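# Move three desk items onto the low shelf by signs

## Task

Take the three items off the desk and set each one on the top surface of the low shelf beneath its matching sign: cardboard box beneath the yellow sign, masking tape roll beneath the red sign, yellow sponge beneath the blue sign. The robot must not tip over or be left leaning, or the task fails. An item counts only if it stays put on its own; if the robot is what holds it there at the end, it is not done.

## Robot and tools

Robot: a Hello Robot Stretch 3 with one arm. It has a two-wheeled base (0.33 m long, 0.34 m wide), a lift that slides up a mast, and an arm that telescopes out to the robot's right. A wrist with yaw, pitch and roll carries a two-finger gripper. The base cannot move sideways, so to shift the gripper forward or back you drive the base. Turns on the spot pivot about the point midway between the drive wheels, 0.05 m behind the front edge. With the arm retracted and the wrist folded, a turn sweeps a radius of 0.28 m. An unfolded, level wrist reaches beyond that circle. Loose objects may occasionally get nudged by outside disturbances.

Frames: the base frame has its origin on the floor between the drive wheels, x forward, y left, z up. hand_pose is reported in this frame, at the point where the closed fingertips meet. The odometry frame is the base frame as it stood when the scene began. Heading is positive to the left, from -3.142 to 3.142.

Cameras: head_camera and nav_camera (fisheye) are on the head and are aimed with head_pan_rad and head_tilt_rad. wrist_camera rides on the gripper. Every successful execute_actions result returns one image per camera, taken at the end of the call. The calibration lines give K, distortion and T_world_to_cam, which maps base-frame points into each camera's frame; actual values may be a little off.

execute_actions takes "actions", a list run in order. An empty list just reports state and images. Each action may contain "robot", "steps" (1 to 450 control steps at 30 per second, default 1) and "until" (a condition that ends the steps early). {"steps": n} alone waits. "robot" is one command, a list of up to 8 commands run one after another, or {"stop": true} to brake everything and clear the queue. A command may hold:
- "base": exactly one of {"translate_m": d}, a straight drive of d metres relative to where the base is when that command begins (forward positive, |d| at most 1), or {"rotate_rad": d}, a turn on the spot relative to the current heading (left/counter-clockwise positive, |d| at most 3.2). These are offsets, not poses.
- "joints": named absolute targets, one number each; unnamed joints keep their targets. Ranges: lift_m 0 to 1.1 (arm height on mast); arm_m 0 to 0.52 (extension); wrist_yaw_rad -1.345 to 4.42 (0 along the arm, positive swings toward the front, 3.0 folded over the base); wrist_pitch_rad -1.57 to 0.451 (0 level, negative tips fingertips down); wrist_roll_rad -2.911 to 2.911; gripper_m -0.089 to 0.179 (bigger is wider; the real fingertip gap is 0.007 to 0.025 less, and zero under 0.007); head_pan_rad -3.953 to 1.73 (0 forward, positive left, -1.57 looks along the arm); head_tilt_rad -1.53 to 0.419 (negative looks down).
- "contact_limits": {"arm_m": effort percent 1 to 100} for the arm motion in that command; lower stops sooner.
- In a list, {"pause_s": s} waits up to 15 s.
Any out-of-range or invalid item rejects the whole call. New commands override at once; motions continue while you think. To wait for everything, use "steps": 450 with "until": {"robot": {"status": "ended"}}. Other conditions compare fields, e.g. {"robot": {"lift_m": [">", 0.3]}}; {"any": {"status": "ended"}} fires when any one motion ends.

Base speed is 0.30 m/s and 1.9 rad/s only when stowed (lift_m under 0.30, arm_m under 0.03, wrist_yaw_rad over 2.54); otherwise 0.10 m/s and 0.63 rad/s.

Gripping: command gripper_m below the item's width to grasp (lower squeezes harder); to let go, open at least 0.02 past where the pads touched. Neither the reading nor "done" proves a grasp; check the cameras. Too hard a squeeze can trigger force reduction and slippage; send a new value to re-squeeze.

Folding or unfolding the wrist is safe only with lift_m 0.32 to 0.95, wrist_pitch_rad -0.4 and roll near 0; after folding, the lift may go to 0.25. With wrist_yaw_rad below -0.4, keep pitch at -0.5 or lower.

Result lines: base_status shows progress and goal in brackets; joint_goals, joint_status (moving, done, off_target, contact_stop, time_out, stopped, not_commanded, torque_fault), measured_speeds, refusals, queue (idle/running/done/dropped/stopped), queue_left. on_its_own flags goals the robot changed, slack or switched-off joints, loaded motors, and base tilt of 3 degrees or more. Lines starting refused:, dropped: or replaced: explain problems (counted from 0). lidar_m gives 12 distances in 30-degree sectors, first straight ahead, counter-clockwise, at 0.17 m height. wrist_depth_mm and head_depth_mm are 7x7 median depth grids. base_tilt, motor_effort (percent, peak in brackets) and odometry are also reported.

zoom_image: {"camera": one of head_camera, nav_camera, wrist_camera, "region": [x0, y0, x1, y1]} in pixels of that camera's latest image, top-left origin, at most 504 by 504.

Wait until all motion has ended first.

Avoid: pushing with the arm against something rigid while the gripper is above about 0.45 m, repeated pushes after a contact_stop, driving while holding or hooking something fixed, and snagging furniture (especially reversing); these can tip the robot. If it leans, undo the last move in small steps, pull the gripper free, and lower lift_m to about 0.2 if needed. Prevent drops, slams, hard hits, and wrist overloads that cut the servo for 10 s.

Each tool is called after "Request:" as a command line: name --argument value for each argument, lists and objects as JSON in quotes; but a table of rows of numbers goes row by row, as --pt "numbers of a row", without its own name.

## Session

Request:
execute_actions --actions '[]'

Scene clock: 0.00 s.
robot.base_odometry: x=+0.000 y=+0.000 heading=+0.000 (m, m, rad; robot's odometry frame)
robot.turned_by_wheels: +0.000 (rad since the last result)
robot.turned_by_imu: +0.000 (rad since the last result)
robot.base_tilt: forward=+0.0 right=+1.0 (deg)
robot.lidar_m: 1.13 1.45 1.78 1.93 2.29 2.53 2.33 2.00 2.44 1.97 1.92 1.46
robot.head_depth_mm: 1483 1488 1491 1496 1492 1499 1346 / 1457 1464 1454 1470 1462 1463 1351 / 1444 1438 1442 1439 1440 1438 1435 / 1417 1410 1416 1420 1413 1422 1416 / 1393 1397 1393 1398 1392 1398 1397 / 1375 1372 1368 1370 1368 1371 1373 / 1345 1347 1359 1350 1356 1361 1354
robot.base_status: not_commanded
robot.joint_positions: lift_m=+0.529 arm_m=+0.000 wrist_yaw_rad=+2.938 wrist_pitch_rad=-0.440 wrist_roll_rad=-0.010 gripper_m=+0.037 head_pan_rad=+0.014 head_tilt_rad=-0.015
robot.joint_goals: lift_m=+0.529 arm_m=+0.000 wrist_yaw_rad=+2.938 wrist_pitch_rad=-0.440 wrist_roll_rad=-0.010 gripper_m=+0.037 head_pan_rad=+0.014 head_tilt_rad=-0.015
robot.joint_status: lift_m=not_commanded arm_m=not_commanded wrist_yaw_rad=not_commanded wrist_pitch_rad=not_commanded wrist_roll_rad=not_commanded gripper_m=not_commanded head_pan_rad=not_commanded head_tilt_rad=not_commanded
robot.measured_speeds: translate_m=+0.000 rotate_rad=+0.000 lift_m=+0.000 arm_m=+0.000 wrist_yaw_rad=+0.000 wrist_pitch_rad=+0.000 wrist_roll_rad=+0.000 head_pan_rad=+0.000 head_tilt_rad=+0.000
robot: refusals=0 queue=idle queue_left=0
robot.motor_effort: left_wheel=+0 right_wheel=+0 lift_m=+31 arm_m=+0 wrist_yaw_rad=+0 wrist_pitch_rad=+5 wrist_roll_rad=+0 gripper_m=+0 head_pan_rad=+0 head_tilt_rad=+3 (%)
robot.hand_pose: x=+0.0237 y=+0.0719 z=+0.5367 quat_wxyz=(+0.224, +0.699, +0.085, +0.674) (m; robot's base frame)
robot.wrist_depth_mm: - - - - - - - / - - - - - - - / - - - - - - - / - - - - - - - / 952 - - 919 936 912 900 / 786 771 - 796 800 787 779 / 679 688 666 678 662 671 662
pictures: head_camera (sideways: a quarter turn clockwise sets it upright), nav_camera (sideways: a quarter turn counterclockwise sets it upright), wrist_camera
Images, in order (width x height): head_camera 896x504, nav_camera 672x504, wrist_camera 644x364.

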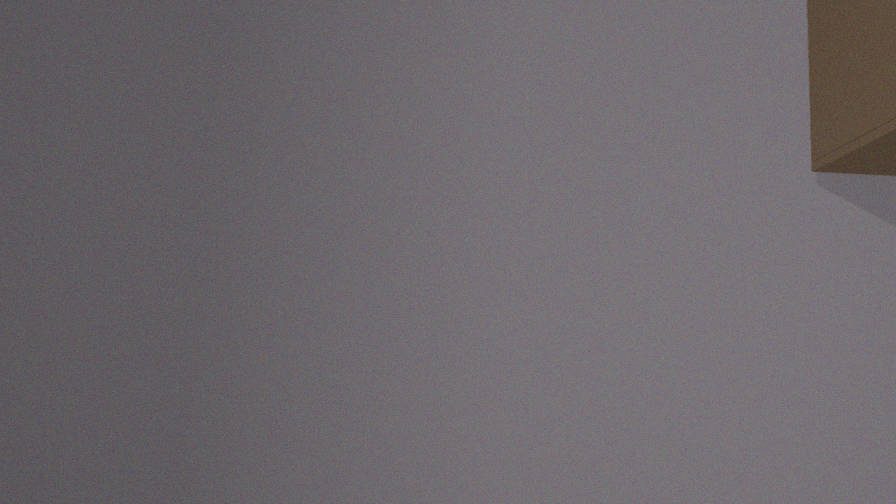

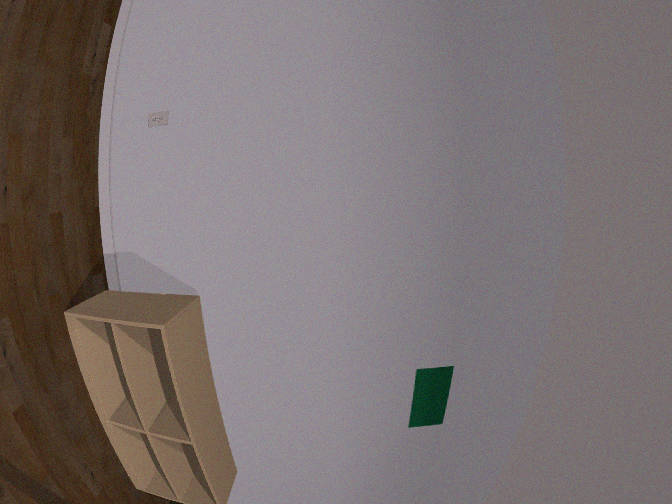

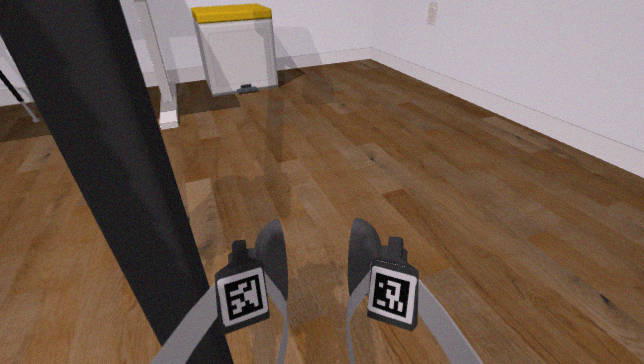

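Request:
execute_actions --actions '[{"robot":{"joints":{"head_pan_rad":-1.2,"head_tilt_rad":-0.4}},"steps":90,"until":{"robot":{"status":"ended"}}}]'

Request:
execute_actions --actions '[{"robot":{"joints":{"head_pan_rad":-2.7}},"steps":90,"until":{"robot":{"status":"ended"}}}]'

Request:
execute_actions --actions '[{"robot":{"joints":{"head_pan_rad":1.7}},"steps":150,"until":{"robot":{"status":"ended"}}}]'

Scene clock: 5.23 s.
robot.base_odometry: x=+0.000 y=+0.000 heading=+0.000 (m, m, rad; robot's odometry frame)
robot.turned_by_wheels: +0.000 (rad since the last result)
robot.turned_by_imu: +0.000 (rad since the last result)
robot.base_tilt: forward=+0.0 right=+1.0 (deg)
robot.lidar_m: 1.13 1.45 1.78 1.93 2.30 2.51 2.32 2.00 2.44 1.97 1.92 1.46
robot.head_depth_mm: 1995 2099 2238 2349 2425 1890 1522 / 2011 2157 2295 2382 2241 1882 1506 / 2062 2187 2332 2381 2264 1875 1506 / 2113 2242 2386 2308 2317 1863 1485 / 2146 2291 2452 2438 2325 1848 1480 / 2222 2371 2470 2329 2350 1829 1476 / 2241 2389 2566 2739 2290 1832 1475
robot.base_status: not_commanded
robot.joint_positions: lift_m=+0.529 arm_m=+0.000 wrist_yaw_rad=+2.938 wrist_pitch_rad=-0.440 wrist_roll_rad=-0.010 gripper_m=+0.037 head_pan_rad=-1.193 head_tilt_rad=-0.395
robot.joint_goals: lift_m=+0.529 arm_m=+0.000 wrist_yaw_rad=+2.938 wrist_pitch_rad=-0.440 wrist_roll_rad=-0.010 gripper_m=+0.037 head_pan_rad=-1.200 head_tilt_rad=-0.400
robot.joint_status: lift_m=not_commanded arm_m=not_commanded wrist_yaw_rad=not_commanded wrist_pitch_rad=not_commanded wrist_roll_rad=not_commanded gripper_m=not_commanded head_pan_rad=done head_tilt_rad=done
robot.measured_speeds: translate_m=+0.000 rotate_rad=+0.000 lift_m=+0.000 arm_m=+0.000 wrist_yaw_rad=+0.000 wrist_pitch_rad=+0.000 wrist_roll_rad=+0.000 head_pan_rad=+0.000 head_tilt_rad=+0.000
robot: refusals=0 queue=done queue_left=0
robot.motor_effort: left_wheel=+0(0) right_wheel=+0(0) lift_m=+31(31) arm_m=+0(0) wrist_yaw_rad=+0(0) wrist_pitch_rad=+5(5) wrist_roll_rad=+0(0) gripper_m=+0(1) head_pan_rad=-4(50) head_tilt_rad=-2(28) (%)
robot.hand_pose: x=+0.0237 y=+0.0719 z=+0.5367 quat_wxyz=(+0.224, +0.699, +0.085, +0.674) (m; robot's base frame)
robot.wrist_depth_mm: - - - - - - - / - - - - - - - / - - - - - - - / - - - - - - - / 956 - - 924 921 921 897 / 792 784 - 773 802 771 765 / 689 686 664 682 659 669 666
pictures: head_camera (sideways: a quarter turn clockwise sets it upright), nav_camera (sideways: a quarter turn counterclockwise sets it upright), wrist_camera
camera_calibration (this result's frames):
head_camera: T_world_to_cam=[[-0.191373, 0.33935, -0.920988, 1.21607], [0.911642, 0.409162, -0.0386699, 0.0497119], [0.36371, -0.847012, -0.387668, 0.452742], [0, 0, 0, 1]] pos_world=[0.0227363, -0.049536, 1.29742]
nav_camera: T_world_to_cam=[[0.13527, -0.345682, 0.92855, -1.16299], [-0.930191, -0.367075, -0.00114606, 0.0638588], [0.341244, -0.863574, -0.371205, 0.444013], [0, 0, 0, 1]] pos_world=[0.0652018, 0.00485475, 1.24478]
wrist_camera: T_world_to_cam=[[0.977595, -0.210091, 0.0130223, -0.0181174], [-0.109417, -0.56004, -0.821208, 0.519113], [0.179821, 0.801384, -0.57048, 0.408672], [0, 0, 0, 1]] pos_world=[0.00102334, -0.0405852, 0.659674]
Images, in order (width x height): head_camera 896x504, nav_camera 672x504, wrist_camera 644x364.

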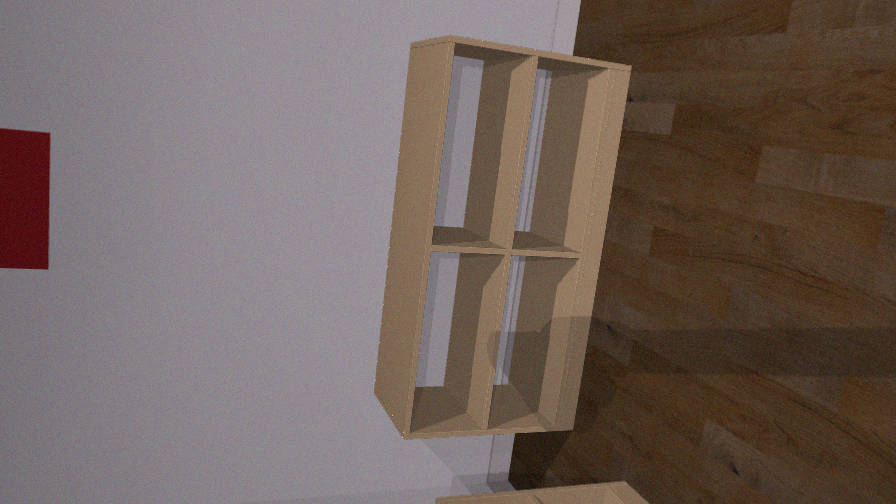

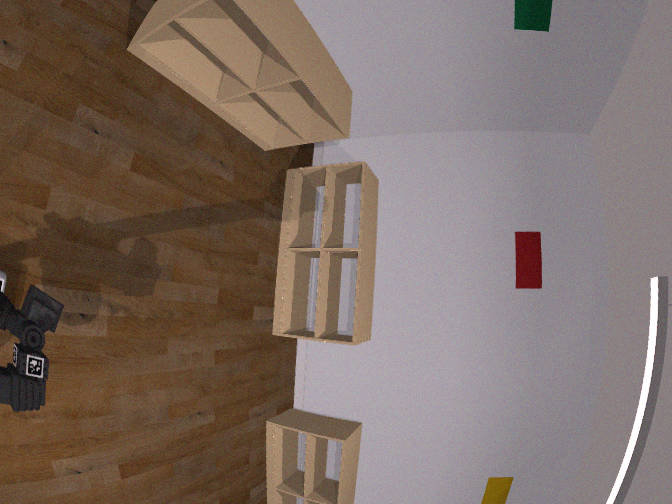

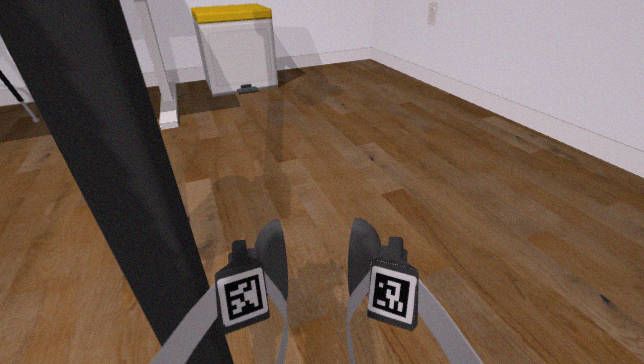

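Scene clock: 6.53 s.
robot.base_odometry: x=+0.000 y=+0.000 heading=+0.000 (m, m, rad; robot's odometry frame)
robot.turned_by_wheels: +0.000 (rad since the last result)
robot.turned_by_imu: +0.000 (rad since the last result)
robot.base_tilt: forward=+0.0 right=+0.9 (deg)
robot.lidar_m: 1.13 1.45 1.78 1.93 2.29 2.52 2.32 2.00 2.44 1.98 1.92 1.45
robot.head_depth_mm: 1970 2065 2192 2343 2416 1888 1508 / 2020 2131 2250 2413 2516 1883 1517 / 2079 2198 2332 2479 2474 1872 1503 / 2129 2263 2420 2367 2350 1868 1493 / 2217 2319 2508 2444 2352 1842 1490 / 2271 2427 2548 2440 2403 1828 1486 / 2331 2469 2617 2559 2413 1819 1468
robot.base_status: not_commanded
robot.joint_positions: lift_m=+0.529 arm_m=+0.000 wrist_yaw_rad=+2.938 wrist_pitch_rad=-0.440 wrist_roll_rad=-0.010 gripper_m=+0.037 head_pan_rad=-2.693 head_tilt_rad=-0.395
robot.joint_goals: lift_m=+0.529 arm_m=+0.000 wrist_yaw_rad=+2.938 wrist_pitch_rad=-0.440 wrist_roll_rad=-0.010 gripper_m=+0.037 head_pan_rad=-2.700 head_tilt_rad=-0.400
robot.joint_status: lift_m=not_commanded arm_m=not_commanded wrist_yaw_rad=not_commanded wrist_pitch_rad=not_commanded wrist_roll_rad=not_commanded gripper_m=not_commanded head_pan_rad=done head_tilt_rad=done
robot.measured_speeds: translate_m=+0.000 rotate_rad=+0.000 lift_m=+0.000 arm_m=+0.000 wrist_yaw_rad=+0.000 wrist_pitch_rad=+0.000 wrist_roll_rad=+0.000 head_pan_rad=+0.000 head_tilt_rad=+0.000
robot: refusals=0 queue=done queue_left=0
robot.motor_effort: left_wheel=+0(0) right_wheel=+0(0) lift_m=+31(31) arm_m=+1(1) wrist_yaw_rad=+0(0) wrist_pitch_rad=+5(5) wrist_roll_rad=+0(0) gripper_m=+0(1) head_pan_rad=-4(50) head_tilt_rad=-3(3) (%)
robot.hand_pose: x=+0.0237 y=+0.0719 z=+0.5367 quat_wxyz=(+0.224, +0.699, +0.085, +0.674) (m; robot's base frame)
robot.wrist_depth_mm: - - - - - - - / - - - - - - - / - - - - - - - / - - - - - - - / 951 - - 942 937 916 905 / 794 793 - 788 809 777 767 / 688 684 663 675 660 673 671
pictures: head_camera (sideways: a quarter turn clockwise sets it upright), nav_camera (sideways: a quarter turn counterclockwise sets it upright), wrist_camera
camera_calibration (this result's frames):
head_camera: T_world_to_cam=[[0.325205, 0.215013, -0.920875, 1.21277], [0.472631, -0.880412, -0.0386571, 0.0523733], [-0.819062, -0.422663, -0.387936, 0.460306], [0, 0, 0, 1]] pos_world=[-0.042134, -0.0200979, 1.29741]
nav_camera: T_world_to_cam=[[-0.335492, -0.1595, 0.928442, -1.15997], [-0.431951, 0.901896, -0.00114543, 0.0608187], [-0.837176, -0.401426, -0.371475, 0.451553], [0, 0, 0, 1]] pos_world=[0.0151381, -0.0586031, 1.24478]
Images, in order (width x height): head_camera 896x504, nav_camera 672x504, wrist_camera 644x364.

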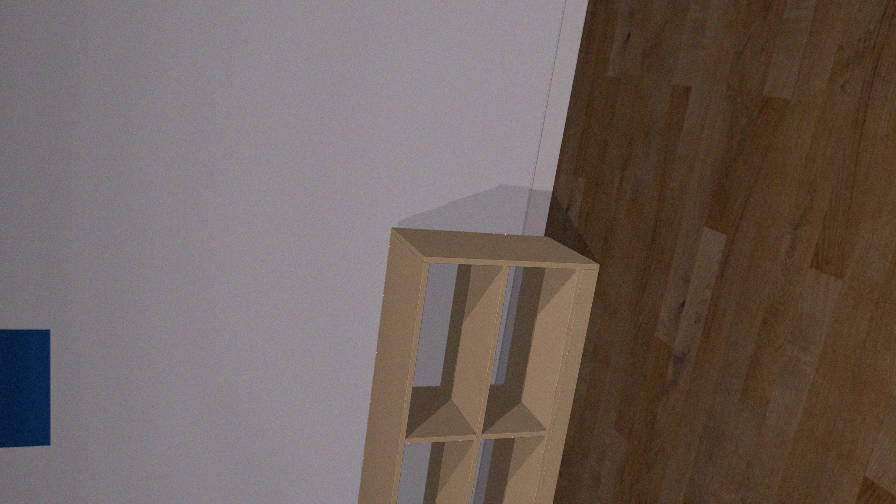

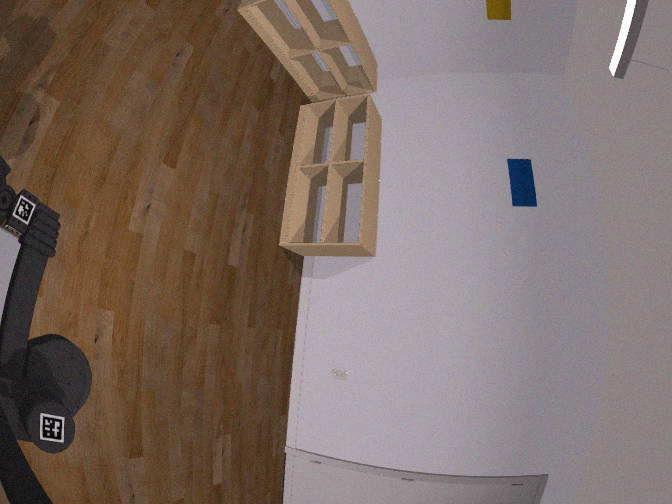

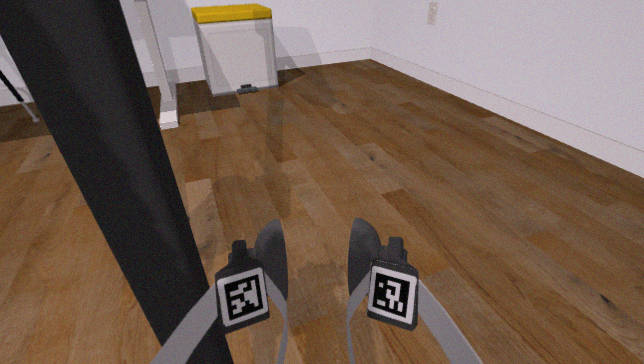

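Scene clock: 9.10 s.
robot.base_odometry: x=+0.000 y=+0.000 heading=+0.000 (m, m, rad; robot's odometry frame)
robot.turned_by_wheels: +0.000 (rad since the last result)
robot.turned_by_imu: +0.000 (rad since the last result)
robot.base_tilt: forward=+0.0 right=+0.9 (deg)
robot.lidar_m: 1.12 1.45 1.78 1.93 2.30 2.52 2.32 2.00 2.43 1.98 1.92 1.46
robot.head_depth_mm: 2108 2250 2391 2597 2533 1893 1520 / 2082 2274 2428 2553 2381 1879 1499 / 2104 2243 2392 2377 2257 1865 1504 / 2101 2246 2381 2506 2284 1868 1488 / 2107 2244 2353 2071 2343 1848 1491 / 2105 2227 2323 2557 2416 1835 1483 / 2090 2220 2315 2529 2398 1856 1468
robot.base_status: not_commanded
robot.joint_positions: lift_m=+0.529 arm_m=+0.000 wrist_yaw_rad=+2.938 wrist_pitch_rad=-0.440 wrist_roll_rad=-0.010 gripper_m=+0.037 head_pan_rad=+1.693 head_tilt_rad=-0.395
robot.joint_goals: lift_m=+0.529 arm_m=+0.000 wrist_yaw_rad=+2.938 wrist_pitch_rad=-0.440 wrist_roll_rad=-0.010 gripper_m=+0.037 head_pan_rad=+1.700 head_tilt_rad=-0.400
robot.joint_status: lift_m=not_commanded arm_m=not_commanded wrist_yaw_rad=not_commanded wrist_pitch_rad=not_commanded wrist_roll_rad=not_commanded gripper_m=not_commanded head_pan_rad=done head_tilt_rad=done
robot.measured_speeds: translate_m=+0.000 rotate_rad=+0.000 lift_m=+0.000 arm_m=+0.000 wrist_yaw_rad=+0.000 wrist_pitch_rad=+0.000 wrist_roll_rad=+0.000 head_pan_rad=+0.000 head_tilt_rad=+0.000
robot: refusals=0 queue=done queue_left=0
robot.motor_effort: left_wheel=+0(0) right_wheel=+0(0) lift_m=+31(31) arm_m=+0(0) wrist_yaw_rad=+0(1) wrist_pitch_rad=+5(5) wrist_roll_rad=+0(0) gripper_m=+0(0) head_pan_rad=+4(50) head_tilt_rad=-2(2) (%)
robot.hand_pose: x=+0.0237 y=+0.0719 z=+0.5367 quat_wxyz=(+0.224, +0.699, +0.085, +0.674) (m; robot's base frame)
robot.wrist_depth_mm: - - - - - - - / - - - - - - - / - - - - - - - / - - - - - - - / 941 - - 940 931 905 901 / 794 780 - 783 792 781 775 / 680 684 670 679 657 678 669
pictures: head_camera (sideways: a quarter turn clockwise sets it upright), nav_camera (sideways: a quarter turn counterclockwise sets it upright), wrist_camera
camera_calibration (this result's frames):
head_camera: T_world_to_cam=[[0.0992149, -0.377022, -0.920875, 1.21415], [-0.985547, -0.164931, -0.0386571, 0.0612682], [-0.137306, 0.911401, -0.387936, 0.456147], [0, 0, 0, 1]] pos_world=[0.00255277, 0.0521331, 1.29741]
nav_camera: T_world_to_cam=[[-0.0433382, 0.368941, 0.928442, -1.16176], [0.992833, 0.119507, -0.00114543, 0.0521275], [-0.111378, 0.921738, -0.371475, 0.447126], [0, 0, 0, 1]] pos_world=[-0.0523022, 0.0102563, 1.24478]
wrist_camera: T_world_to_cam=[[0.977595, -0.210091, 0.0130222, -0.0181174], [-0.109417, -0.56004, -0.821208, 0.519113], [0.179821, 0.801384, -0.57048, 0.408671], [0, 0, 0, 1]] pos_world=[0.00102334, -0.0405852, 0.659674]
Images, in order (width x height): head_camera 896x504, nav_camera 672x504, wrist_camera 644x364.

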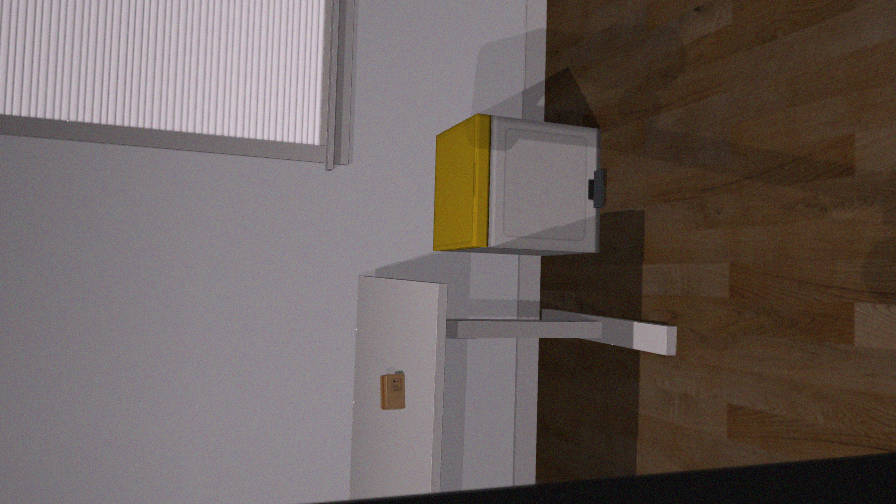

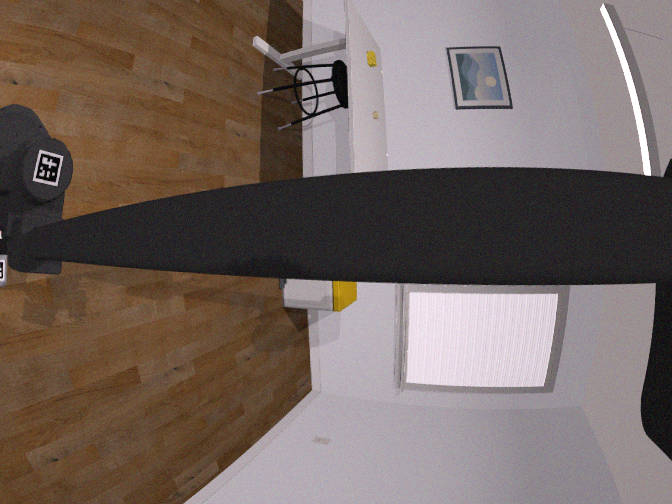

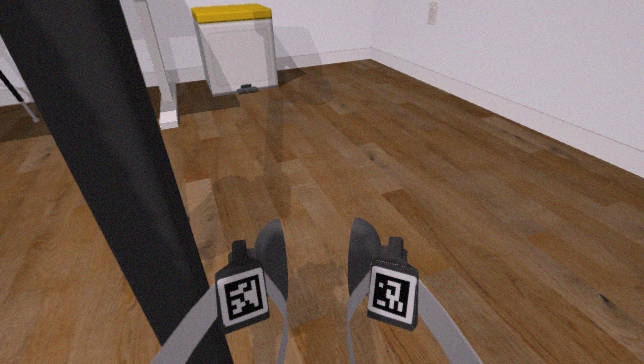

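Request:
execute_actions --actions '[{"robot":[{"joints":{"lift_m":0.27,"head_pan_rad":-1.75,"head_tilt_rad":-0.7},"base":{"rotate_rad":1.77}},{"base":{"translate_m":0.95}},{"base":{"rotate_rad":1.57}},{"base":{"translate_m":0.3},"joints":{"lift_m":0.9,"wrist_pitch_rad":-0.4}}],"steps":450,"until":{"robot":{"status":"ended"}}}]'

Scene clock: 31.60 s.
robot.base_odometry: x=-0.482 y=+0.872 heading=-2.944 (m, m, rad; robot's odometry frame)
robot.turned_by_wheels: +3.340 (rad since the last result)
robot.turned_by_imu: +3.327 (rad since the last result)
robot.base_tilt: forward=-0.1 right=+0.9 (deg)
robot.lidar_m: 1.98 2.08 2.64 2.93 1.93 1.82 1.76 1.84 1.16 1.01 1.05 1.47
robot.head_depth_mm: 1332 1486 1652 1457 1618 1452 1235 / 1315 1476 1635 924 1618 1439 1260 / 1300 1438 1197 921 1707 1431 1263 / 1293 1428 1192 915 1575 1418 1229 / 1272 1414 1187 907 1695 1421 1246 / 1250 1399 1172 901 1637 1413 1245 / 1244 1385 1167 897 1624 1404 1215
robot.base_status: done (translate_m +0.3000 of +0.3000)
robot.joint_positions: lift_m=+0.720 arm_m=+0.000 wrist_yaw_rad=+2.938 wrist_pitch_rad=-0.424 wrist_roll_rad=-0.010 gripper_m=+0.037 head_pan_rad=-1.743 head_tilt_rad=-0.692
robot.joint_goals: lift_m=+0.900 arm_m=+0.000 wrist_yaw_rad=+2.938 wrist_pitch_rad=-0.400 wrist_roll_rad=-0.010 gripper_m=+0.037 head_pan_rad=-1.750 head_tilt_rad=-0.700
robot.joint_status: lift_m=moving arm_m=not_commanded wrist_yaw_rad=not_commanded wrist_pitch_rad=moving wrist_roll_rad=not_commanded gripper_m=not_commanded head_pan_rad=done head_tilt_rad=done
robot.measured_speeds: translate_m=+0.000 rotate_rad=+0.000 lift_m=+0.110 arm_m=+0.000 wrist_yaw_rad=+0.000 wrist_pitch_rad=+0.000 wrist_roll_rad=+0.000 head_pan_rad=+0.000 head_tilt_rad=+0.000
robot: refusals=0 queue=running queue_left=0
robot.motor_effort: left_wheel=-5(11) right_wheel=+4(12) lift_m=+43(43) arm_m=+0(1) wrist_yaw_rad=+0(0) wrist_pitch_rad=+9(9) wrist_roll_rad=+0(0) gripper_m=+0(1) head_pan_rad=-3(51) head_tilt_rad=-3(26) (%)
robot.hand_pose: x=+0.0241 y=+0.0739 z=+0.7314 quat_wxyz=(+0.218, +0.699, +0.079, +0.676) (m; robot's base frame)
robot.wrist_depth_mm: - - - - - - - / - - - - - - - / - - - - - - - / - - - - - - - / - - - - - - - / - - - - - - - / 891 898 871 870 845 871 870
pictures: head_camera (sideways: a quarter turn clockwise sets it upright), nav_camera (sideways: a quarter turn counterclockwise sets it upright), wrist_camera
camera_calibration (this result's frames):
head_camera: T_world_to_cam=[[0.0579065, 0.638455, -0.767478, 1.01437], [0.992595, -0.119049, -0.0241437, 0.0302945], [-0.106782, -0.760396, -0.640621, 0.784729], [0, 0, 0, 1]] pos_world=[-0.00501367, -0.0473175, 1.28195]
nav_camera: T_world_to_cam=[[-0.109522, -0.617321, 0.779051, -0.966529], [-0.984723, 0.174125, -0.000459382, 0.0632971], [-0.135369, -0.7672, -0.626961, 0.779692], [0, 0, 0, 1]] pos_world=[0.0620198, -0.00950081, 1.24184]
wrist_camera: T_world_to_cam=[[0.977554, -0.210288, 0.012894, -0.0205295], [-0.106641, -0.546662, -0.830535, 0.685943], [0.1817, 0.810518, -0.556817, 0.507277], [0, 0, 0, 1]] pos_world=[0.00104606, -0.0404957, 0.852425]
Images, in order (width x height): head_camera 896x504, nav_camera 672x504, wrist_camera 644x364.

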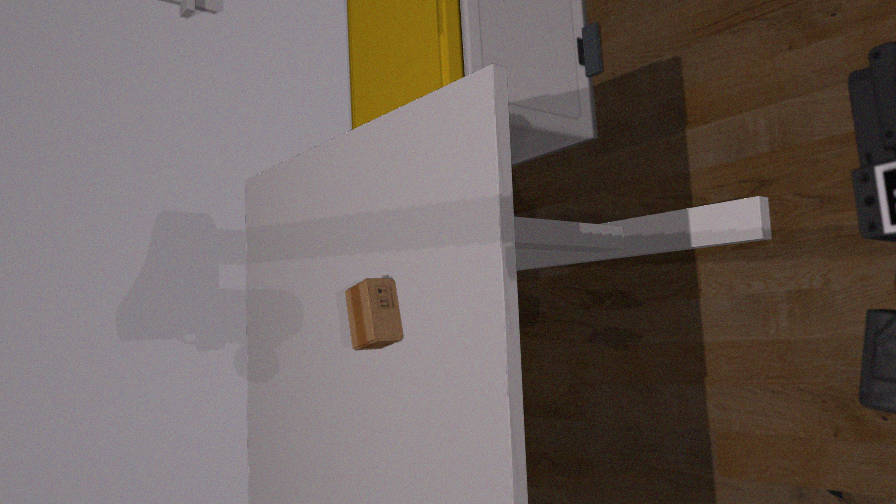

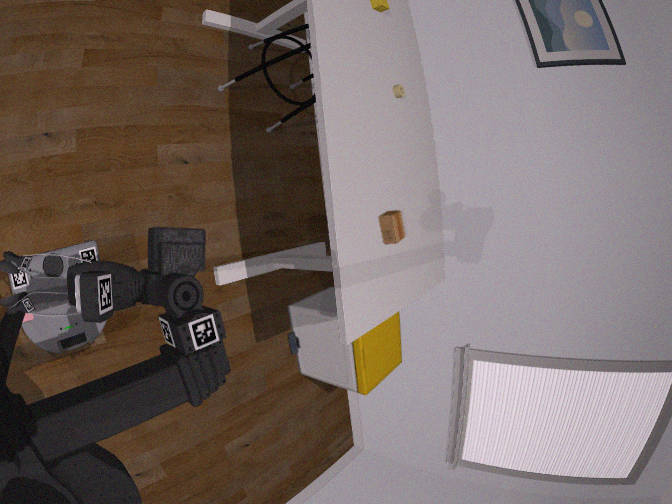

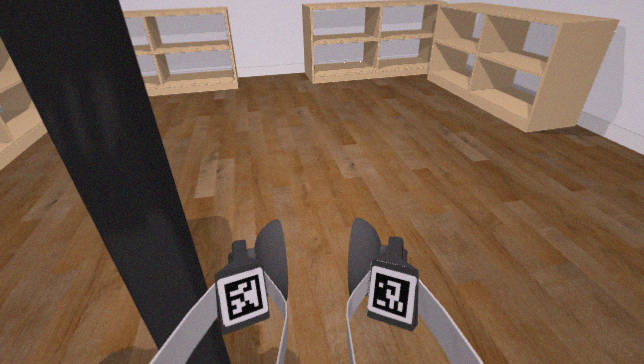

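Request:
execute_actions --actions '[{"robot":[{"joints":{"lift_m":0.85,"wrist_yaw_rad":0,"gripper_m":0.17}},{"joints":{"wrist_pitch_rad":-0.25,"arm_m":0.25}}],"steps":450,"until":{"robot":{"status":"ended"}}}]'

Scene clock: 40.27 s.
robot.base_odometry: x=-0.482 y=+0.872 heading=-2.944 (m, m, rad; robot's odometry frame)
robot.turned_by_wheels: +0.000 (rad since the last result)
robot.turned_by_imu: +0.001 (rad since the last result)
robot.base_tilt: forward=+0.0 right=+0.9 (deg)
robot.lidar_m: 1.98 2.09 2.64 2.92 1.94 1.82 1.76 1.83 1.16 1.01 1.05 1.46
robot.head_depth_mm: 1334 1488 1662 1460 1613 - - / 1319 1471 1629 991 - - 1213 / 1301 1445 1251 - 1669 1430 1234 / 1278 1433 1246 - 1574 1425 1227 / 1262 1416 1230 - 1648 1416 1224 / 1255 1388 1170 876 1639 1412 1220 / 1234 1378 1162 898 1632 1411 1216
robot.base_status: done (translate_m +0.3000 of +0.3000)
robot.joint_positions: lift_m=+0.850 arm_m=+0.250 wrist_yaw_rad=+0.001 wrist_pitch_rad=-0.274 wrist_roll_rad=-0.010 gripper_m=+0.170 head_pan_rad=-1.743 head_tilt_rad=-0.692
robot.joint_goals: lift_m=+0.850 arm_m=+0.250 wrist_yaw_rad=+0.000 wrist_pitch_rad=-0.250 wrist_roll_rad=-0.010 gripper_m=+0.170 head_pan_rad=-1.750 head_tilt_rad=-0.700
robot.joint_status: lift_m=done arm_m=done wrist_yaw_rad=done wrist_pitch_rad=done wrist_roll_rad=not_commanded gripper_m=done head_pan_rad=done head_tilt_rad=done
robot.measured_speeds: translate_m=+0.000 rotate_rad=+0.000 lift_m=+0.000 arm_m=+0.000 wrist_yaw_rad=+0.000 wrist_pitch_rad=+0.000 wrist_roll_rad=+0.000 head_pan_rad=+0.000 head_tilt_rad=+0.000
robot: refusals=0 queue=done queue_left=0
robot.motor_effort: left_wheel=-4(4) right_wheel=+4(4) lift_m=+20(42) arm_m=+2(4) wrist_yaw_rad=-1(1) wrist_pitch_rad=+9(11) wrist_roll_rad=+0(0) gripper_m=+0(83) head_pan_rad=-4(3) head_tilt_rad=-3(4) (%)
robot.hand_pose: x=-0.0212 y=-0.6348 z=+0.8966 quat_wxyz=(+0.704, +0.098, -0.697, -0.096) (m; robot's base frame)
robot.wrist_depth_mm: 847 846 852 854 853 844 843 / 891 906 895 889 898 894 885 / 949 947 954 958 929 958 963 / 691 682 667 664 653 - - / 509 510 503 446 491 509 - / 405 397 396 393 392 388 749 / - 324 328 326 324 322 311
pictures: head_camera (sideways: a quarter turn clockwise sets it upright), nav_camera (sideways: a quarter turn counterclockwise sets it upright), wrist_camera
camera_calibration (this result's frames):
head_camera: T_world_to_cam=[[0.0579064, 0.638455, -0.767477, 1.01437], [0.992595, -0.119049, -0.0241437, 0.0302945], [-0.106782, -0.760396, -0.640621, 0.784729], [0, 0, 0, 1]] pos_world=[-0.00501367, -0.0473175, 1.28195]
nav_camera: T_world_to_cam=[[-0.109522, -0.617321, 0.779051, -0.966529], [-0.984723, 0.174125, -0.000459381, 0.0632971], [-0.135369, -0.7672, -0.626961, 0.779692], [0, 0, 0, 1]] pos_world=[0.0620198, -0.00950079, 1.24184]
wrist_camera: T_world_to_cam=[[-0.999897, 0.00846217, 0.0115943, -0.0293607], [-0.0068699, 0.427097, -0.90418, 1.11717], [-0.0126032, -0.904166, -0.426995, -0.0270798], [0, 0, 0, 1]] pos_world=[-0.0220241, -0.501378, 0.998903]
Images, in order (width x height): head_camera 896x504, nav_camera 672x504, wrist_camera 644x364.

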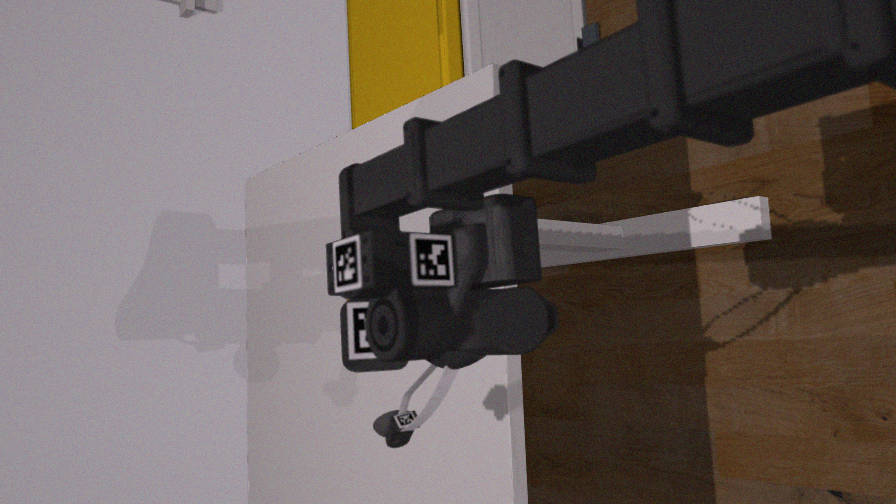

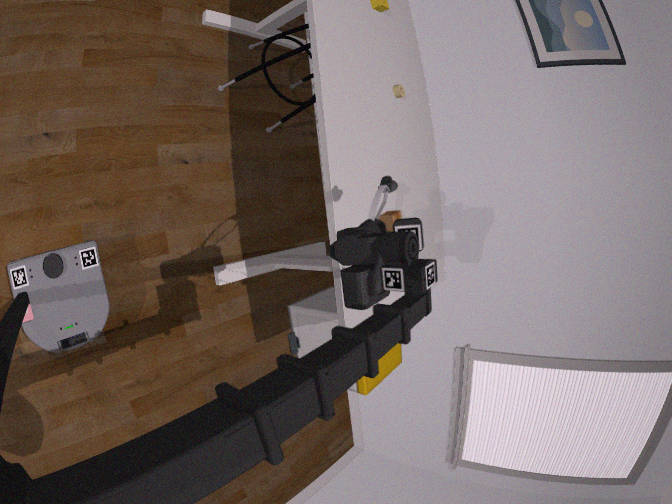

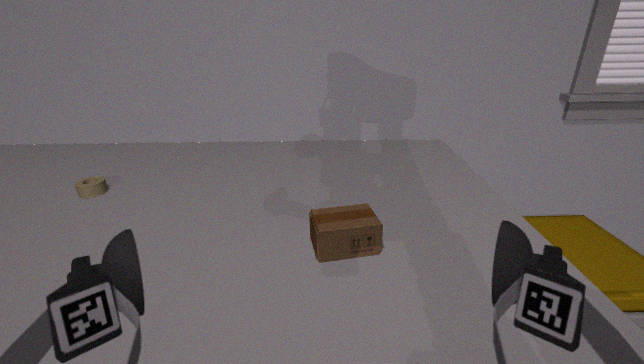

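Request:
execute_actions --actions '[{"robot":[{"base":{"rotate_rad":-0.6},"joints":{"arm_m":0.2}},{"base":{"translate_m":0.25}},{"base":{"rotate_rad":0.6}},{"base":{"translate_m":-0.255},"joints":{"lift_m":0.72}}],"steps":450,"until":{"robot":{"status":"ended"}}}]'

Scene clock: 57.73 s.
robot.base_odometry: x=-0.462 y=+1.020 heading=-2.944 (m, m, rad; robot's odometry frame)
robot.turned_by_wheels: +0.000 (rad since the last result)
robot.turned_by_imu: +0.002 (rad since the last result)
robot.base_tilt: forward=+0.0 right=+1.0 (deg)
robot.lidar_m: 2.02 2.13 2.78 3.07 2.00 1.78 1.72 1.79 1.01 0.86 0.97 1.27
robot.head_depth_mm: 1202 1341 1523 1379 1419 1446 1261 / 1186 1326 1498 1332 794 1463 - / 1176 1302 1255 921 789 - 1221 / 1163 1286 1193 917 - 1333 1207 / 1143 1274 1181 875 - 1353 1220 / 1130 1255 1173 876 757 1413 1224 / 1115 1236 1164 902 754 1414 1213
robot.base_status: done (translate_m -0.2550 of -0.2550)
robot.joint_positions: lift_m=+0.720 arm_m=+0.200 wrist_yaw_rad=+0.001 wrist_pitch_rad=-0.274 wrist_roll_rad=-0.010 gripper_m=+0.170 head_pan_rad=-1.743 head_tilt_rad=-0.692
robot.joint_goals: lift_m=+0.720 arm_m=+0.200 wrist_yaw_rad=+0.000 wrist_pitch_rad=-0.250 wrist_roll_rad=-0.010 gripper_m=+0.170 head_pan_rad=-1.750 head_tilt_rad=-0.700
robot.joint_status: lift_m=done arm_m=done wrist_yaw_rad=done wrist_pitch_rad=done wrist_roll_rad=not_commanded gripper_m=done head_pan_rad=done head_tilt_rad=done
robot.measured_speeds: translate_m=+0.000 rotate_rad=+0.000 lift_m=+0.000 arm_m=+0.000 wrist_yaw_rad=+0.000 wrist_pitch_rad=+0.000 wrist_roll_rad=+0.000 head_pan_rad=+0.000 head_tilt_rad=+0.000
robot: refusals=0 queue=done queue_left=0
robot.motor_effort: left_wheel=-4(9) right_wheel=+4(8) lift_m=+20(17) arm_m=-3(6) wrist_yaw_rad=+0(0) wrist_pitch_rad=+8(9) wrist_roll_rad=+0(0) gripper_m=+1(2) head_pan_rad=-4(4) head_tilt_rad=-4(4) (%)
robot.hand_pose: x=-0.0212 y=-0.5854 z=+0.7667 quat_wxyz=(+0.704, +0.098, -0.697, -0.096) (m; robot's base frame)
robot.wrist_depth_mm: 775 768 772 768 770 773 761 / 814 821 810 817 808 826 810 / 589 579 561 549 541 856 876 / 370 369 363 297 353 350 897 / 274 272 268 267 264 268 259 / 217 213 212 211 210 208 210 / - 174 177 176 174 174 166
pictures: head_camera (sideways: a quarter turn clockwise sets it upright), nav_camera (sideways: a quarter turn counterclockwise sets it upright), wrist_camera
camera_calibration (this result's frames):
head_camera: T_world_to_cam=[[0.0579063, 0.638455, -0.767477, 1.01437], [0.992595, -0.119049, -0.0241437, 0.0302945], [-0.106782, -0.760396, -0.640621, 0.784729], [0, 0, 0, 1]] pos_world=[-0.00501366, -0.0473175, 1.28195]
nav_camera: T_world_to_cam=[[-0.109522, -0.617321, 0.77905, -0.966529], [-0.984723, 0.174125, -0.000459381, 0.0632971], [-0.135368, -0.7672, -0.626961, 0.779692], [0, 0, 0, 1]] pos_world=[0.0620198, -0.00950077, 1.24184]
wrist_camera: T_world_to_cam=[[-0.999897, 0.00849209, 0.0115917, -0.0282589], [-0.00685824, 0.426848, -0.904298, 0.978547], [-0.0126273, -0.904284, -0.426745, -0.0381766], [0, 0, 0, 1]] pos_world=[-0.0220269, -0.451973, 0.868933]
Images, in order (width x height): head_camera 896x504, nav_camera 672x504, wrist_camera 644x364.

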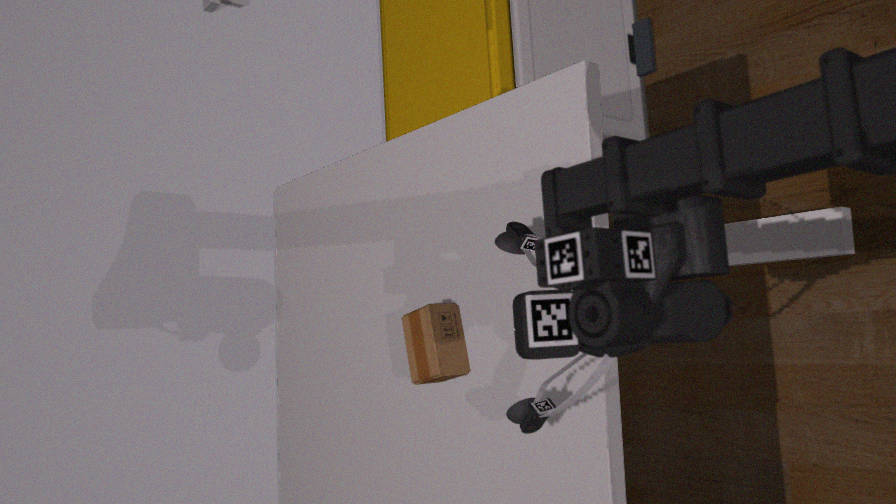

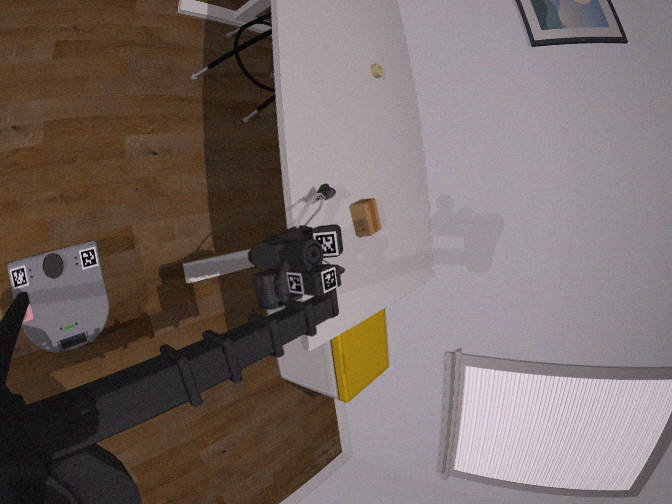

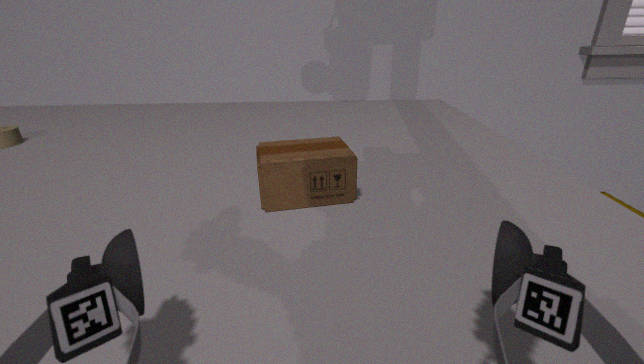

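Request:
execute_actions --actions '[{"robot":[{"base":{"translate_m":0.012},"joints":{"lift_m":0.69}},{"joints":{"arm_m":0.38}}],"steps":450,"until":{"robot":{"status":"ended"}}}]'

Scene clock: 63.97 s.
robot.base_odometry: x=-0.474 y=+1.018 heading=-2.944 (m, m, rad; robot's odometry frame)
robot.turned_by_wheels: +0.000 (rad since the last result)
robot.turned_by_imu: +0.001 (rad since the last result)
robot.base_tilt: forward=-0.1 right=+0.9 (deg)
robot.lidar_m: 2.00 2.13 2.77 3.06 2.02 1.79 1.73 1.80 1.01 0.86 0.97 1.26
robot.head_depth_mm: 1197 1348 1519 1368 1416 1442 1242 / 1189 1320 1508 1023 796 1471 - / 1171 1306 1199 920 769 - 1205 / 1157 1288 1189 984 765 1389 1220 / 1146 1272 1178 991 738 1419 1226 / 1126 1251 1169 891 756 1415 1209 / 1121 1234 1161 899 752 1410 1215
robot.base_status: done (translate_m +0.0120 of +0.0120)
robot.joint_positions: lift_m=+0.690 arm_m=+0.380 wrist_yaw_rad=+0.001 wrist_pitch_rad=-0.272 wrist_roll_rad=-0.010 gripper_m=+0.170 head_pan_rad=-1.743 head_tilt_rad=-0.692
robot.joint_goals: lift_m=+0.690 arm_m=+0.380 wrist_yaw_rad=+0.000 wrist_pitch_rad=-0.250 wrist_roll_rad=-0.010 gripper_m=+0.170 head_pan_rad=-1.750 head_tilt_rad=-0.700
robot.joint_status: lift_m=done arm_m=done wrist_yaw_rad=done wrist_pitch_rad=done wrist_roll_rad=not_commanded gripper_m=done head_pan_rad=done head_tilt_rad=done
robot.measured_speeds: translate_m=+0.000 rotate_rad=+0.000 lift_m=+0.000 arm_m=+0.000 wrist_yaw_rad=+0.000 wrist_pitch_rad=+0.000 wrist_roll_rad=+0.000 head_pan_rad=+0.000 head_tilt_rad=+0.000
robot: refusals=0 queue=done queue_left=0
robot.motor_effort: left_wheel=-5(5) right_wheel=+4(9) lift_m=+19(19) arm_m=+3(5) wrist_yaw_rad=+0(1) wrist_pitch_rad=+8(8) wrist_roll_rad=+0(0) gripper_m=+0(1) head_pan_rad=-3(4) head_tilt_rad=-4(4) (%)
robot.hand_pose: x=-0.0212 y=-0.7650 z=+0.7372 quat_wxyz=(+0.704, +0.097, -0.697, -0.095) (m; robot's base frame)
robot.wrist_depth_mm: 613 619 615 615 621 615 615 / 644 645 655 651 657 654 653 / 470 461 452 441 434 427 688 / 300 294 292 286 283 280 278 / 219 218 132 124 123 215 207 / 180 171 111 117 126 167 168 / - 139 121 127 134 138 133
pictures: head_camera (sideways: a quarter turn clockwise sets it upright), nav_camera (sideways: a quarter turn counterclockwise sets it upright), wrist_camera
camera_calibration (this result's frames):
head_camera: T_world_to_cam=[[0.0579063, 0.638455, -0.767477, 1.01437], [0.992595, -0.119049, -0.0241437, 0.0302945], [-0.106782, -0.760396, -0.640621, 0.784729], [0, 0, 0, 1]] pos_world=[-0.00501366, -0.0473175, 1.28195]
nav_camera: T_world_to_cam=[[-0.109522, -0.617321, 0.779051, -0.966529], [-0.984723, 0.174125, -0.000459381, 0.0632971], [-0.135368, -0.7672, -0.626961, 0.779692], [0, 0, 0, 1]] pos_world=[0.0620198, -0.00950078, 1.24184]
wrist_camera: T_world_to_cam=[[-0.999897, 0.00852346, 0.0115655, -0.0263499], [-0.00684993, 0.424786, -0.905268, 1.02773], [-0.0126289, -0.905254, -0.424683, -0.215407], [0, 0, 0, 1]] pos_world=[-0.0220276, -0.631338, 0.839196]
Images, in order (width x height): head_camera 896x504, nav_camera 672x504, wrist_camera 644x364.

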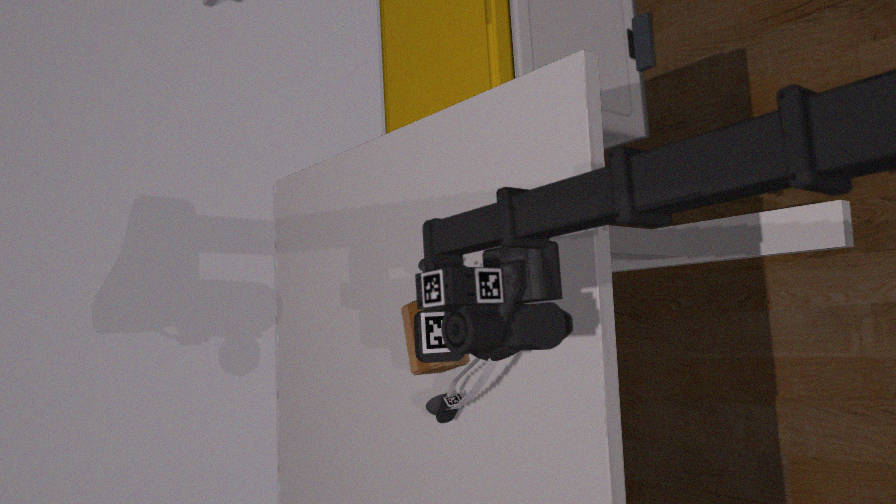

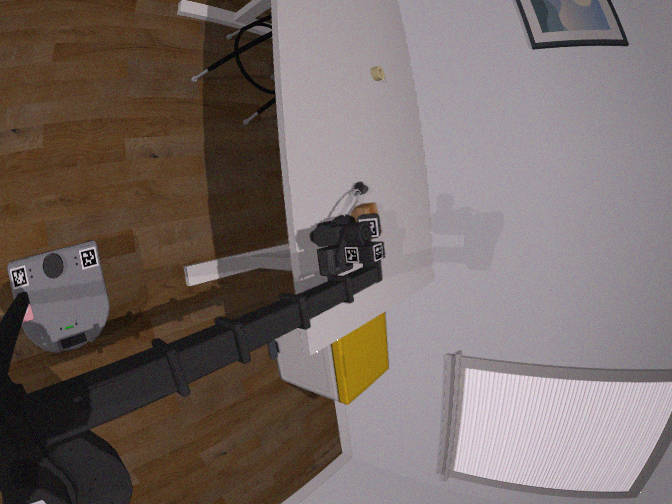

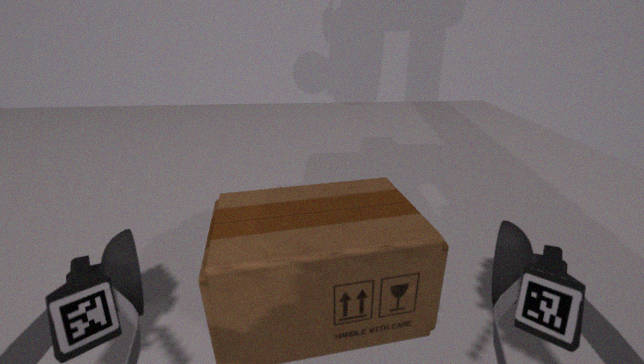

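Request:
execute_actions --actions '[{"robot":[{"joints":{"gripper_m":0.04}},{"joints":{"lift_m":0.78}},{"joints":{"arm_m":0.0,"wrist_pitch_rad":-0.4}},{"joints":{"wrist_yaw_rad":2.9},"base":{"rotate_rad":1.35}},{"joints":{"lift_m":0.29,"head_pan_rad":-0.1,"head_tilt_rad":-0.5},"base":{"translate_m":1.0}}],"steps":450,"until":{"robot":{"status":"ended"}}},{"steps":300,"until":{"robot":{"status":"ended"}}}]'

Scene clock: 87.40 s.
robot.base_odometry: x=-0.497 y=+0.018 heading=-1.594 (m, m, rad; robot's odometry frame)
robot.turned_by_wheels: +1.350 (rad since the last result)
robot.turned_by_imu: +1.347 (rad since the last result)
robot.base_tilt: forward=+0.0 right=+0.9 (deg)
robot.lidar_m: 2.07 2.10 1.90 1.63 1.94 2.14 1.86 1.72 2.03 1.83 1.57 1.90
robot.head_depth_mm: 2414 2654 2645 2486 2113 1679 1380 / 2346 2565 2728 2644 2115 1661 1372 / 2296 2488 2555 2584 2084 1669 1373 / 2229 2408 2564 2521 2079 1647 1373 / 2173 2318 2449 2424 2082 1643 1361 / 2114 2275 2442 2634 2049 1634 1359 / 2051 2222 2391 2551 2053 1618 1343
robot.base_status: done (translate_m +1.0000 of +1.0000)
robot.joint_positions: lift_m=+0.290 arm_m=+0.000 wrist_yaw_rad=+2.899 wrist_pitch_rad=-0.423 wrist_roll_rad=-0.010 gripper_m=+0.058 head_pan_rad=-0.107 head_tilt_rad=-0.506
robot.joint_goals: lift_m=+0.290 arm_m=+0.000 wrist_yaw_rad=+2.900 wrist_pitch_rad=-0.400 wrist_roll_rad=-0.010 gripper_m=+0.058 head_pan_rad=-0.100 head_tilt_rad=-0.500
robot.joint_status: lift_m=done arm_m=done wrist_yaw_rad=done wrist_pitch_rad=done wrist_roll_rad=not_commanded gripper_m=done head_pan_rad=done head_tilt_rad=done
robot.measured_speeds: translate_m=+0.000 rotate_rad=+0.000 lift_m=+0.000 arm_m=+0.000 wrist_yaw_rad=+0.000 wrist_pitch_rad=+0.000 wrist_roll_rad=+0.000 head_pan_rad=+0.000 head_tilt_rad=+0.000
robot: refusals=0 queue=done queue_left=0
robot.on_its_own: gripper_m is held at +0.058, not at your +0.040, by its stall guard, which is not easing now
robot.motor_effort: left_wheel=-4(9) right_wheel=+4(11) lift_m=+21(44) arm_m=-2(2) wrist_yaw_rad=+1(3) wrist_pitch_rad=+8(9) wrist_roll_rad=+0(0) gripper_m=-20(99) head_pan_rad=+5(52) head_tilt_rad=+4(22) (%)
robot.hand_pose: x=+0.0326 y=+0.0718 z=+0.3021 quat_wxyz=(+0.231, +0.701, +0.065, +0.672) (m; robot's base frame)
robot.wrist_depth_mm: - - - - - - - / - - - - - - - / - - - - - - - / 753 794 770 764 757 755 743 / 635 - 131 128 128 610 601 / 522 - 111 118 127 518 507 / 450 - 118 126 420 426 434
pictures: head_camera (sideways: a quarter turn clockwise sets it upright), nav_camera (sideways: a quarter turn counterclockwise sets it upright), wrist_camera
camera_calibration (this result's frames):
head_camera: T_world_to_cam=[[-0.489103, -0.000382709, -0.872226, 1.15427], [0.0590468, 0.997691, -0.0335485, 0.0482401], [0.870225, -0.0679108, -0.487952, 0.580147], [0, 0, 0, 1]] pos_world=[0.0568527, -0.00828869, 1.29149]
nav_camera: T_world_to_cam=[[0.469479, -0.0523014, 0.881393, -1.1035], [-0.109055, -0.994035, -0.000896826, 0.0585252], [0.876183, -0.0956992, -0.472383, 0.572411], [0, 0, 0, 1]] pos_world=[0.0229166, 0.0552407, 1.24307]
wrist_camera: T_world_to_cam=[[0.968609, -0.248255, 0.0128982, -0.0207567], [-0.127689, -0.541376, -0.831028, 0.329582], [0.21329, 0.803294, -0.556081, 0.267617], [0, 0, 0, 1]] pos_world=[0.00510897, -0.0417008, 0.422976]
Images, in order (width x height): head_camera 896x504, nav_camera 672x504, wrist_camera 644x364.

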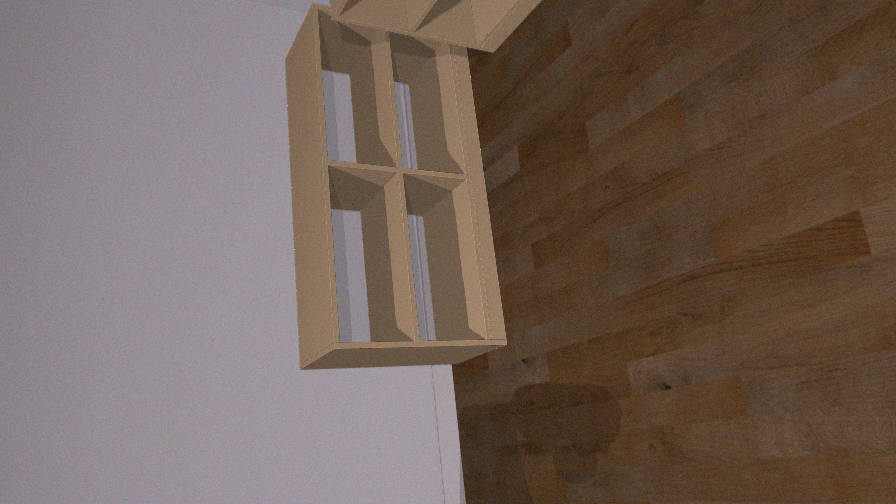

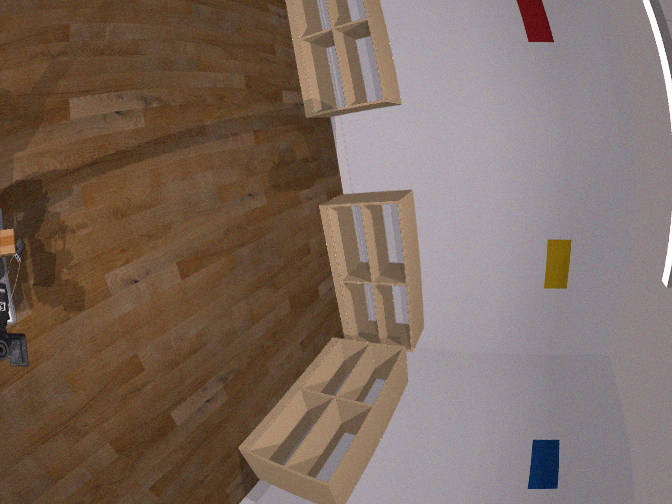

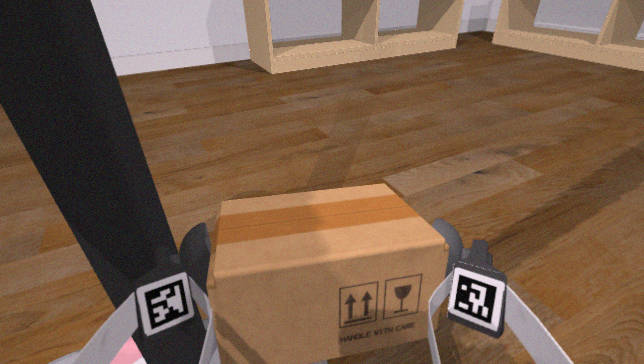

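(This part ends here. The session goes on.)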